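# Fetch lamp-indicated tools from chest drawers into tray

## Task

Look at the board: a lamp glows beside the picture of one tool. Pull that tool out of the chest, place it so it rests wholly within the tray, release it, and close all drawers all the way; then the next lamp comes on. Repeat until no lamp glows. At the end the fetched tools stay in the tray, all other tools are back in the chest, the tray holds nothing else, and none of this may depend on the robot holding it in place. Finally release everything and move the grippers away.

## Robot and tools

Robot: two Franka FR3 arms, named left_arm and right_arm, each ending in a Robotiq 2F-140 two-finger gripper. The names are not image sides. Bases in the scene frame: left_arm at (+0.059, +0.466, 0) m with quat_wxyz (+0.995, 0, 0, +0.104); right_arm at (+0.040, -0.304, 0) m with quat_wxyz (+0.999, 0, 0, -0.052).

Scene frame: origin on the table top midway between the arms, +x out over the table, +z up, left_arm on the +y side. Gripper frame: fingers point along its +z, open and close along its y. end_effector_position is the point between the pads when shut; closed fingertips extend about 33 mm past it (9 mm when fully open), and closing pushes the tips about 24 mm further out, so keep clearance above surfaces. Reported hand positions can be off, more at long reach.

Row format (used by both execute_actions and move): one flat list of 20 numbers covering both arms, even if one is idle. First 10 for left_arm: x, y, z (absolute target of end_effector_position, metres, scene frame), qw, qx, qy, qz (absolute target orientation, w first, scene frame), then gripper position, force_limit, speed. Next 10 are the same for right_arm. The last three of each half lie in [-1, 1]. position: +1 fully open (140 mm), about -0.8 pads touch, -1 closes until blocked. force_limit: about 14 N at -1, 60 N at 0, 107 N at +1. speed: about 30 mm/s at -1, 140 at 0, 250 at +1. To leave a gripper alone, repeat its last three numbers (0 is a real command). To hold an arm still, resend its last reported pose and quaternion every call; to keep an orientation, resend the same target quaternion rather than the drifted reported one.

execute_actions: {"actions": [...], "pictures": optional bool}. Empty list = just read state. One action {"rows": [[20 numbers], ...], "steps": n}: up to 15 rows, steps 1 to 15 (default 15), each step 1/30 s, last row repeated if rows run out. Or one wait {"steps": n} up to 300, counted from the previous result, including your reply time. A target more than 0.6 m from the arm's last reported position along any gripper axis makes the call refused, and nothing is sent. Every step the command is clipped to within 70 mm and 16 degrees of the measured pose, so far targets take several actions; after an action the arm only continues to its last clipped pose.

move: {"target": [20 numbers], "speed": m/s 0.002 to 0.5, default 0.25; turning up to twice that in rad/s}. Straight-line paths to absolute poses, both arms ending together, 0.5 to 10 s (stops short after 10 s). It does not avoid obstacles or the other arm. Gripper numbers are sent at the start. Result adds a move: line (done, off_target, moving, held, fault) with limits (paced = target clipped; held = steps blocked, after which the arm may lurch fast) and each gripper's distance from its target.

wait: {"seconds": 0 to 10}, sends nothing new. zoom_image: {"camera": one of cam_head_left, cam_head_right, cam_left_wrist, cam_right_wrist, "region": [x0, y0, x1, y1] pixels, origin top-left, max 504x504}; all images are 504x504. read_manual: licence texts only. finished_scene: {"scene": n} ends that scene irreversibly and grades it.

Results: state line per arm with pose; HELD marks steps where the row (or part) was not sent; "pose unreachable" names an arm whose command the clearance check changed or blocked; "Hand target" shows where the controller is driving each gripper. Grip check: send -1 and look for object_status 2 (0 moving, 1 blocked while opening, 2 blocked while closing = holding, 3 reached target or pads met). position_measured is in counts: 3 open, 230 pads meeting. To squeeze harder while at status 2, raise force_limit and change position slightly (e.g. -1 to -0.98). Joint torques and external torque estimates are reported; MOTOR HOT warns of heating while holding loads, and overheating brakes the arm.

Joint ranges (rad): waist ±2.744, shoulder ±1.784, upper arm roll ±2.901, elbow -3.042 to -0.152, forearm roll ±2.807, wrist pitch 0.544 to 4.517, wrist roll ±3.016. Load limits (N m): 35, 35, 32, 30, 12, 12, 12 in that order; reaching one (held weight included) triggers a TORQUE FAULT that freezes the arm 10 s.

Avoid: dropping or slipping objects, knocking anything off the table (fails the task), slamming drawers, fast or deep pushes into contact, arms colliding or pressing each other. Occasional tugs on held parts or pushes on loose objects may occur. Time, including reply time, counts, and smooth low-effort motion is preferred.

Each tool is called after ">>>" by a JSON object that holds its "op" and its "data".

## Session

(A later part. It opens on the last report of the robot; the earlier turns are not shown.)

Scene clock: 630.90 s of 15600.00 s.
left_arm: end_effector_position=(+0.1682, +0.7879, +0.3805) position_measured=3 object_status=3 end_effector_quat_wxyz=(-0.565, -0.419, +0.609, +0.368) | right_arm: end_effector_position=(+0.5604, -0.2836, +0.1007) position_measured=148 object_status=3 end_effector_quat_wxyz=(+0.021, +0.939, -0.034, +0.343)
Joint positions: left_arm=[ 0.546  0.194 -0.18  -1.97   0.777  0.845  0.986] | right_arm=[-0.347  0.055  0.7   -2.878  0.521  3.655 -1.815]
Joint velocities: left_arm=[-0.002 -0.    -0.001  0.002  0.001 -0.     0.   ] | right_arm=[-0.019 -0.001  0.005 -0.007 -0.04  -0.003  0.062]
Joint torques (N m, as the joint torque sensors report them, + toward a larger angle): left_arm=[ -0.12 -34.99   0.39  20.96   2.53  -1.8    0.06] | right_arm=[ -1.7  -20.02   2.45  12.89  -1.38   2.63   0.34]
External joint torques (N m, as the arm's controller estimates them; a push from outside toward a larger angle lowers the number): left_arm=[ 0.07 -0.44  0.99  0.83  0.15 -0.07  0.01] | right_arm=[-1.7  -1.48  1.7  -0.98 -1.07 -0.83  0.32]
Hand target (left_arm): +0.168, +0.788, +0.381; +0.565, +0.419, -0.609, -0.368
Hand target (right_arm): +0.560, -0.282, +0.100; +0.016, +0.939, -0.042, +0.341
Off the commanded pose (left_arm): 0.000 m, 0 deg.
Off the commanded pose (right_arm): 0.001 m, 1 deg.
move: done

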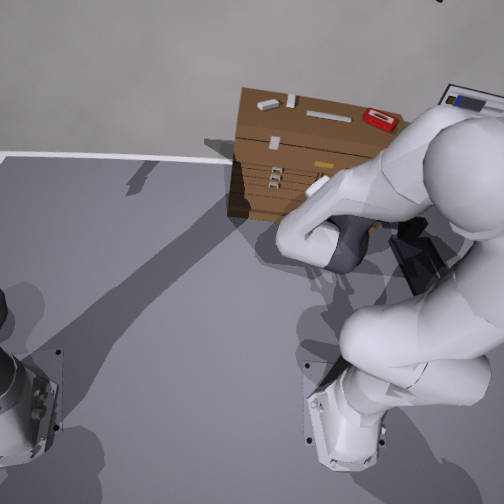

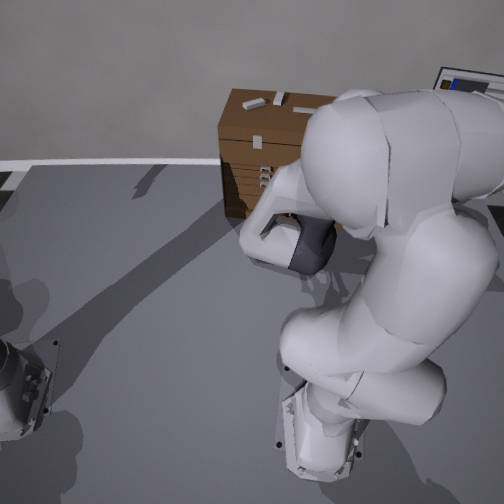

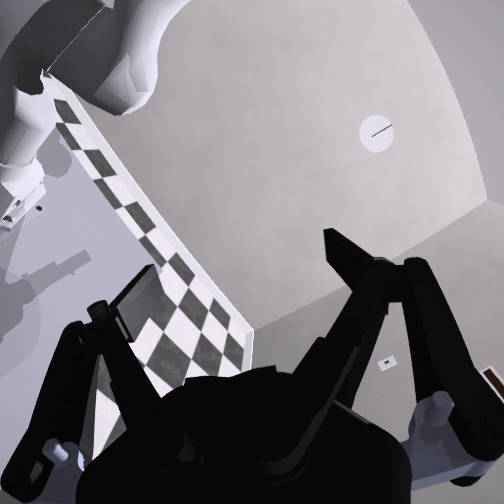

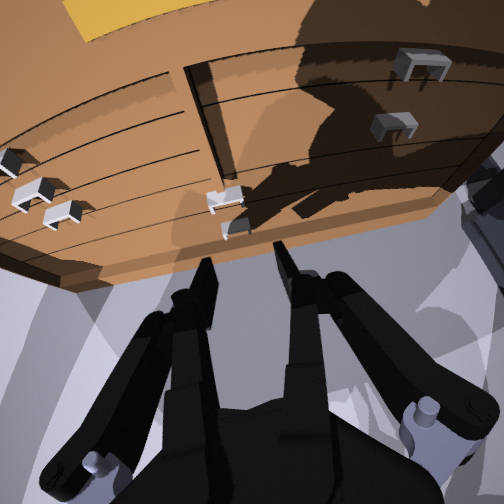

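Both seated. Re-push R2, then view.

>>> {"op": "move", "data": {"target": [0.1682,0.7879,0.3805,-0.565,-0.419,0.609,0.368,1,0,0,0.555,-0.408,0.181,0.015,0.939,-0.041,0.342,-0.15,-0.3,-0.3], "speed": 0.12}}

>>> {"op": "move", "data": {"target": [0.1682,0.7879,0.3805,-0.565,-0.419,0.609,0.368,1,0,0,0.595,-0.411,0.181,0.015,0.939,-0.041,0.342,-0.15,-0.3,-0.3], "speed": 0.015}}

>>> {"op": "move", "data": {"target": [0.1682,0.7879,0.3805,-0.565,-0.419,0.609,0.368,1,0,0,0.555,-0.408,0.185,0.015,0.939,-0.041,0.342,-0.15,-0.3,-0.3], "speed": 0.08}}

>>> {"op": "move", "data": {"target": [0.1682,0.7879,0.3805,-0.565,-0.419,0.609,0.368,1,0,0,0.50,-0.55,0.22,0.010,0.975,-0.043,0.216,-0.15,-0.3,-0.3]}}

>>> {"op": "move", "data": {"target": [0.1682,0.7879,0.3805,-0.565,-0.419,0.609,0.368,1,0,0,0.38,-0.62,0.25,0.004,0.995,-0.043,0.087,-0.15,-0.3,-0.3]}}

>>> {"op": "zoom_image", "data": {"camera": "cam_head_left", "region": [370,70,504,230]}}

Scene clock: 652.63 s of 15600.00 s.
left_arm: end_effector_position=(+0.1682, +0.7879, +0.3805) position_measured=3 object_status=3 end_effector_quat_wxyz=(-0.565, -0.419, +0.609, +0.368) | right_arm: end_effector_position=(+0.5518, -0.4099, +0.1803) position_measured=148 object_status=3 end_effector_quat_wxyz=(+0.016, +0.938, -0.048, +0.343)
Joint positions: left_arm=[ 0.546  0.194 -0.18  -1.97   0.777  0.845  0.986] | right_arm=[ 0.186 -0.307 -0.406 -2.904 -0.256  3.309 -1.553]
Joint velocities: left_arm=[-0.001  0.001 -0.    -0.    -0.     0.001  0.001] | right_arm=[ 0.022 -0.002 -0.027  0.002 -0.015 -0.017  0.   ]
Joint torques (N m, as the joint torque sensors report them, + toward a larger angle): left_arm=[  0.   -34.99   0.36  20.33   2.51  -1.82   0.12] | right_arm=[ -0.2  -17.04   1.7   20.    -0.47   2.75  -0.49]
External joint torques (N m, as the arm's controller estimates them; a push from outside toward a larger angle lowers the number): left_arm=[ 0.03 -0.79  0.81  0.4   0.15 -0.08  0.06] | right_arm=[-0.22 -1.83 -0.43  1.21 -0.95 -0.77 -0.51]
Hand target (left_arm): +0.168, +0.788, +0.381; +0.565, +0.419, -0.609, -0.368
Hand target (right_arm): +0.552, -0.409, +0.180; +0.017, +0.939, -0.042, +0.341
Off the commanded pose (left_arm): 0.000 m, 0 deg.
Off the commanded pose (right_arm): 0.004 m, 1 deg.
After step 90, 16.83 s passed at rest.
move: off_target (right_arm)

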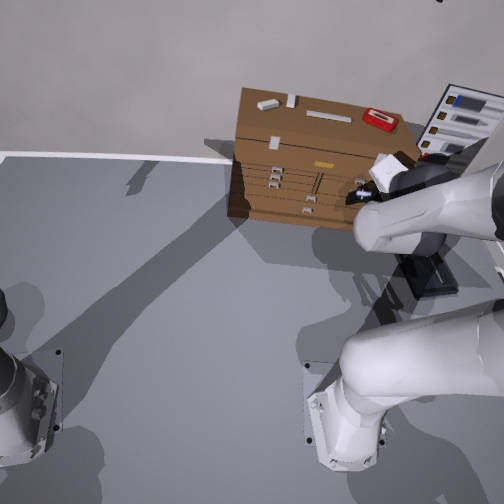

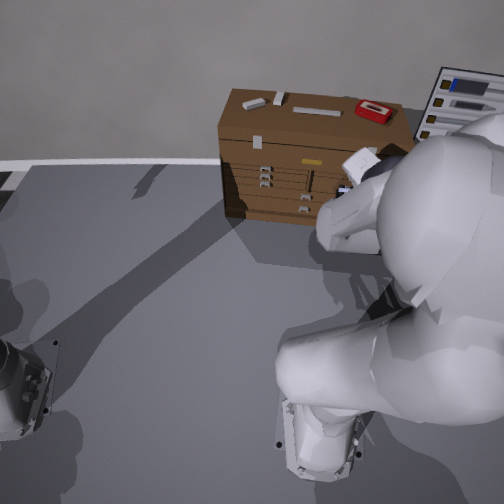

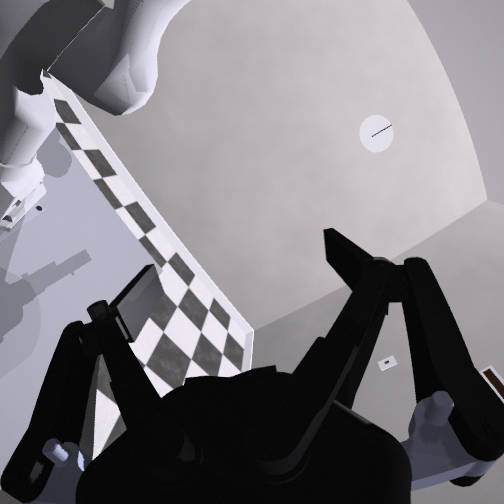

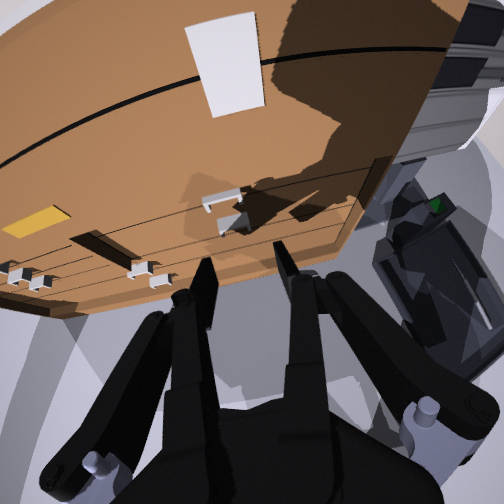

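Scene clock: 655.73 s of 15600.00 s.
left_arm: end_effector_position=(+0.1682, +0.7879, +0.3805) position_measured=3 object_status=3 end_effector_quat_wxyz=(-0.565, -0.419, +0.609, +0.368) | right_arm: end_effector_position=(+0.5910, -0.4121, +0.1818) position_measured=148 object_status=3 end_effector_quat_wxyz=(+0.015, +0.938, -0.040, +0.343)
Joint positions: left_arm=[ 0.546  0.194 -0.18  -1.97   0.777  0.845  0.986] | right_arm=[ 0.406 -0.208 -0.6   -2.785 -0.254  3.302 -1.549]
Joint velocities: left_arm=[-0.001 -0.001  0.001 -0.    -0.001 -0.    -0.001] | right_arm=[ 0.025  0.001 -0.029  0.004 -0.    -0.     0.001]
Joint torques (N m, as the joint torque sensors report them, + toward a larger angle): left_arm=[ -0.09 -34.96   0.3   20.63   2.48  -1.79   0.04] | right_arm=[ 3.38 -8.08  4.06 26.34  1.07  3.04  0.14]
External joint torques (N m, as the arm's controller estimates them; a push from outside toward a larger angle lowers the number): left_arm=[-0.02 -0.6   0.79  0.63  0.12 -0.05 -0.02] | right_arm=[ 3.39  8.77  1.59  7.51  0.58 -0.46  0.12]
Hand target (left_arm): +0.168, +0.788, +0.381; +0.565, +0.419, -0.609, -0.368
Hand target (right_arm): +0.595, -0.412, +0.181; +0.016, +0.939, -0.041, +0.342
Off the commanded pose (left_arm): 0.000 m, 0 deg.
Off the commanded pose (right_arm): 0.004 m, 0 deg.
move: off_target (right_arm)

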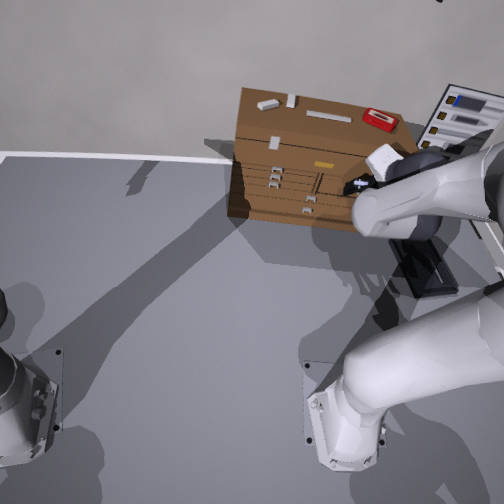

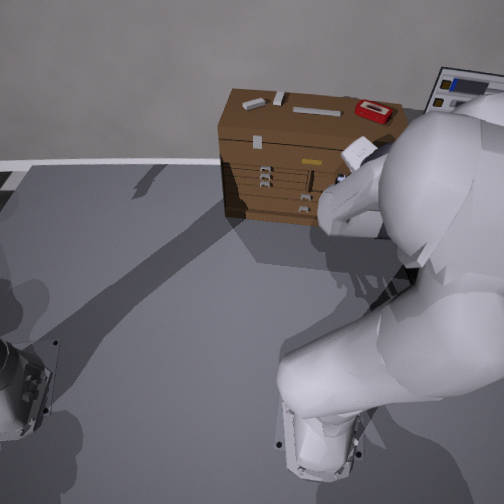

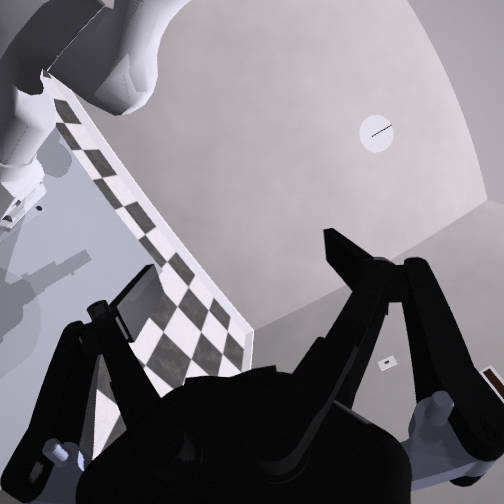

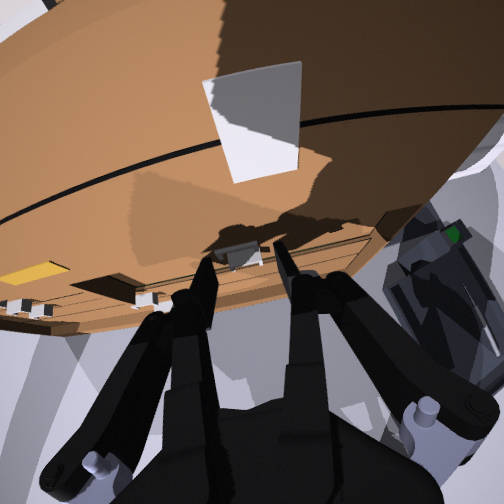

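Scene clock: 656.57 s of 15600.00 s.
left_arm: end_effector_position=(+0.1682, +0.7879, +0.3805) position_measured=3 object_status=3 end_effector_quat_wxyz=(-0.565, -0.419, +0.609, +0.368) | right_arm: end_effector_position=(+0.5565, -0.4075, +0.1862) position_measured=148 object_status=3 end_effector_quat_wxyz=(+0.013, +0.938, -0.045, +0.344)
Joint positions: left_arm=[ 0.546  0.194 -0.18  -1.97   0.777  0.845  0.986] | right_arm=[ 0.216 -0.317 -0.431 -2.89  -0.258  3.291 -1.554]
Joint velocities: left_arm=[-0.001  0.001 -0.    -0.    -0.001  0.001 -0.003] | right_arm=[-0.026 -0.001  0.028 -0.004 -0.002 -0.004  0.   ]
Joint torques (N m, as the joint torque sensors report them, + toward a larger angle): left_arm=[ -0.08 -35.03   0.11  20.59   2.54  -1.77   0.04] | right_arm=[ -1.05 -16.08   2.49  18.46  -0.39   2.71  -0.35]
External joint torques (N m, as the arm's controller estimates them; a push from outside toward a larger angle lowers the number): left_arm=[-0.04 -0.86  0.57  0.68  0.19 -0.04 -0.02] | right_arm=[-1.03 -1.07  0.22 -0.51 -0.87 -0.79 -0.37]
Hand target (left_arm): +0.168, +0.788, +0.381; +0.565, +0.419, -0.609, -0.368
Hand target (right_arm): +0.555, -0.407, +0.185; +0.014, +0.939, -0.041, +0.342
Off the commanded pose (left_arm): 0.000 m, 0 deg.
Off the commanded pose (right_arm): 0.002 m, 1 deg.
move: done

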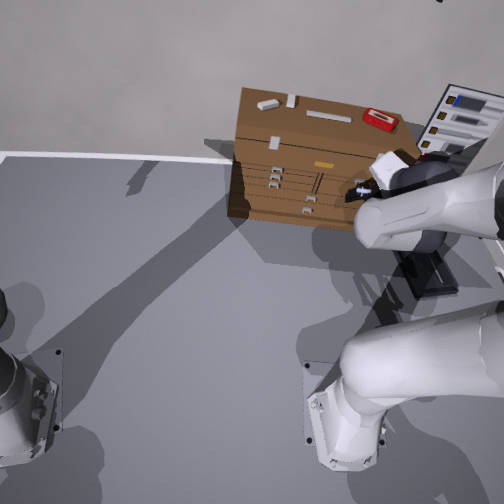

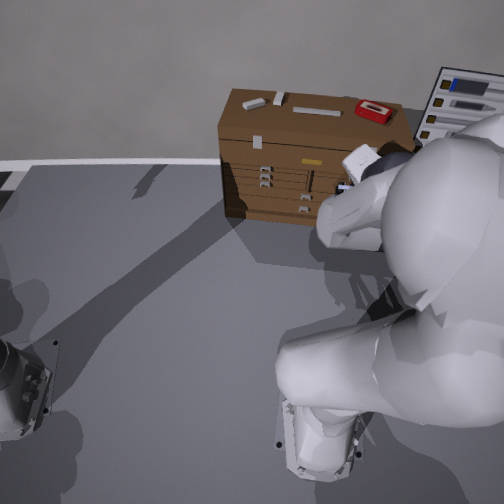

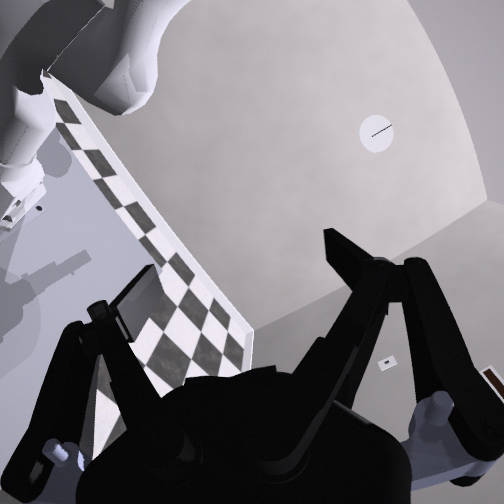

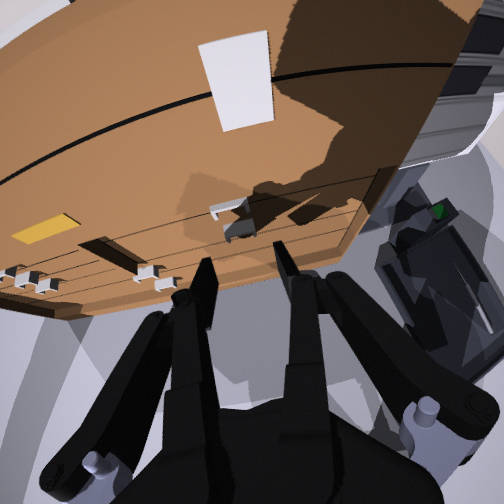

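Scene clock: 658.13 s of 15600.00 s.
left_arm: end_effector_position=(+0.1682, +0.7879, +0.3805) position_measured=3 object_status=3 end_effector_quat_wxyz=(-0.565, -0.419, +0.609, +0.368) | right_arm: end_effector_position=(+0.4969, -0.5501, +0.2200) position_measured=148 object_status=3 end_effector_quat_wxyz=(+0.006, +0.975, -0.051, +0.217)
Joint positions: left_arm=[ 0.546  0.194 -0.18  -1.97   0.777  0.845  0.986] | right_arm=[ 0.347 -0.512 -0.836 -2.605 -0.327  2.62  -1.812]
Joint velocities: left_arm=[-0.     0.     0.001 -0.002 -0.    -0.    -0.   ] | right_arm=[ 0.004 -0.002 -0.005  0.002 -0.005 -0.012 -0.02 ]
Joint torques (N m, as the joint torque sensors report them, + toward a larger angle): left_arm=[ -0.14 -35.22   1.11  20.84   2.44  -1.84   0.03] | right_arm=[ 0.2  -9.31  8.89 23.25 -0.51  2.48 -0.49]
External joint torques (N m, as the arm's controller estimates them; a push from outside toward a larger angle lowers the number): left_arm=[-0.24 -1.02  1.44  0.94  0.07 -0.1  -0.03] | right_arm=[ 0.26 -1.46 -0.07  1.49 -1.12 -0.82 -0.5 ]
Hand target (left_arm): +0.168, +0.788, +0.381; +0.565, +0.419, -0.609, -0.368
Hand target (right_arm): +0.496, -0.550, +0.220; +0.008, +0.976, -0.043, +0.215
Off the commanded pose (left_arm): 0.000 m, 0 deg.
Off the commanded pose (right_arm): 0.003 m, 1 deg.
move: done

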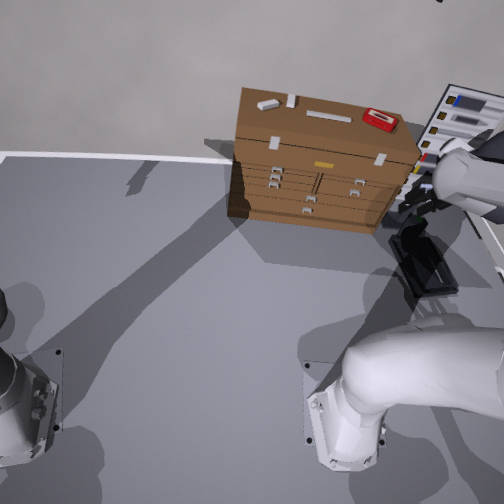

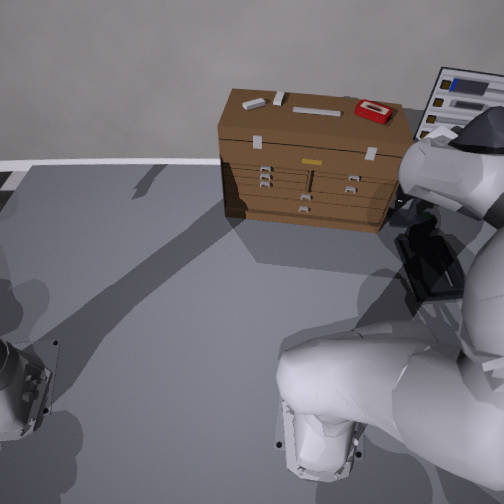

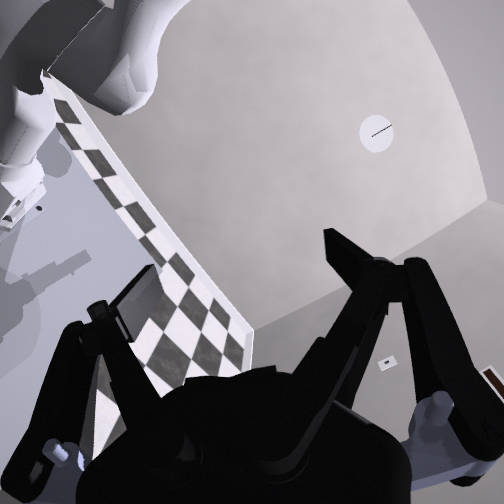

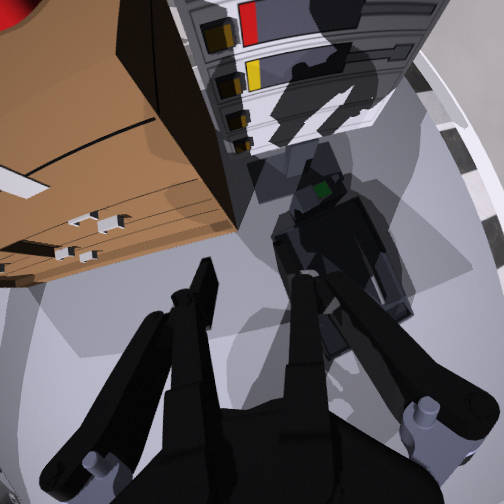

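Scene clock: 659.50 s of 15600.00 s.
left_arm: end_effector_position=(+0.1682, +0.7879, +0.3805) position_measured=3 object_status=3 end_effector_quat_wxyz=(-0.565, -0.419, +0.609, +0.368) | right_arm: end_effector_position=(+0.3789, -0.6185, +0.2508) position_measured=148 object_status=3 end_effector_quat_wxyz=(+0.001, +0.995, -0.052, +0.089)
Joint positions: left_arm=[ 0.546  0.194 -0.18  -1.97   0.777  0.845  0.986] | right_arm=[ 0.206 -0.599 -0.824 -2.429 -0.386  2.118 -1.945]
Joint velocities: left_arm=[ 0.     0.001  0.001 -0.001  0.001 -0.    -0.001] | right_arm=[-0.    -0.001 -0.     0.001 -0.002 -0.014 -0.017]
Joint torques (N m, as the joint torque sensors report them, + toward a larger angle): left_arm=[  0.2  -35.54   0.28  20.49   2.5   -1.77  -0.05] | right_arm=[ 0.48 -6.9  10.98 23.5  -0.12  2.11 -0.4 ]
External joint torques (N m, as the arm's controller estimates them; a push from outside toward a larger angle lowers the number): left_arm=[ 0.21 -1.21  0.71  0.52  0.13 -0.03 -0.1 ] | right_arm=[ 0.54 -1.71 -0.11  1.19 -1.   -0.77 -0.4 ]
Hand target (left_arm): +0.168, +0.788, +0.381; +0.565, +0.419, -0.609, -0.368
Hand target (right_arm): +0.377, -0.619, +0.251; +0.001, +0.995, -0.044, +0.086
Off the commanded pose (left_arm): 0.000 m, 0 deg.
Off the commanded pose (right_arm): 0.002 m, 1 deg.
move: done

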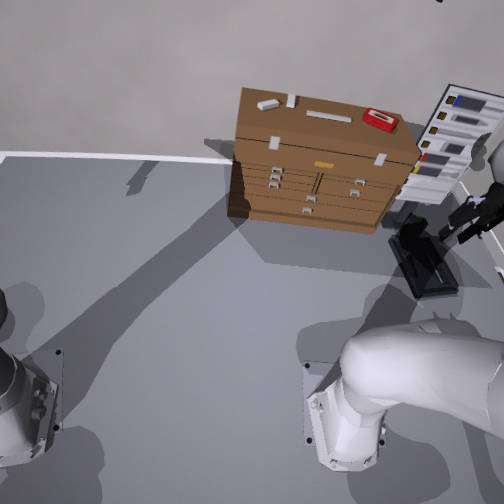

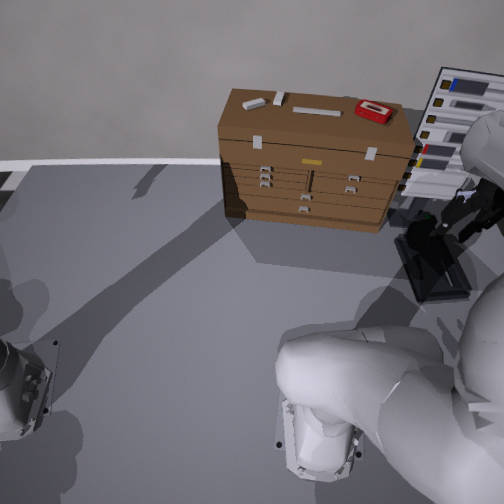

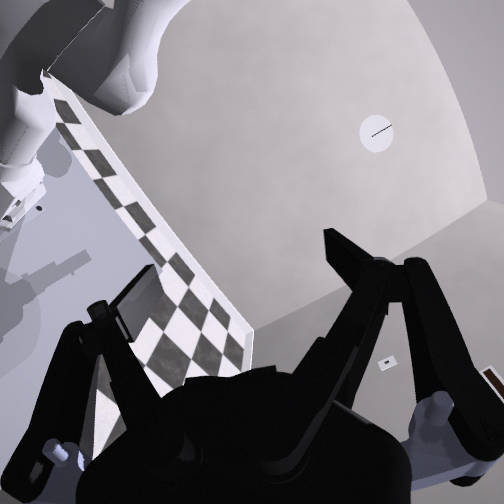

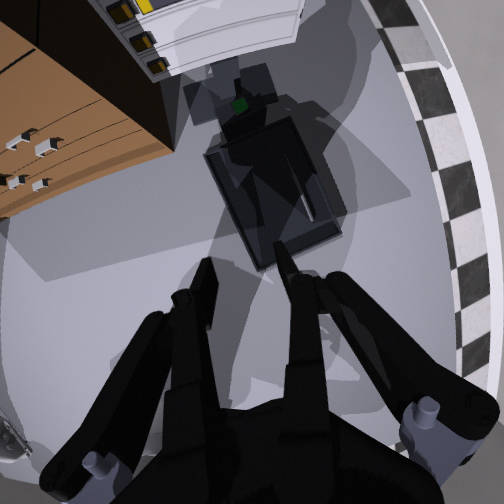

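Region (370, 70, 504, 230) of cam_head_left's 504x504 image, scaled by 3.150, with more detail than that image has; it fills the left 422 columns of this view, and the rest is white.

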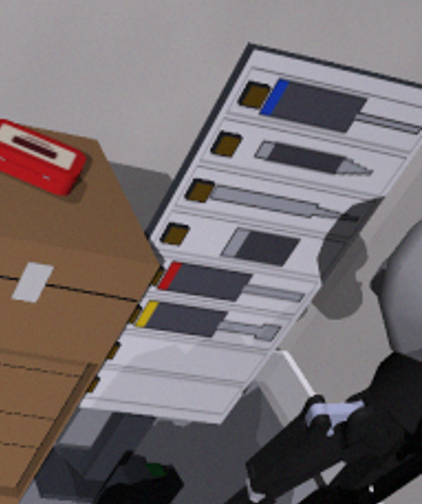

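No lamp is lit, every drawer is shut, and the arm is clear.

>>> {"op": "finished_scene", "data": {"scene": 2}}

The scene is finished: the task was done.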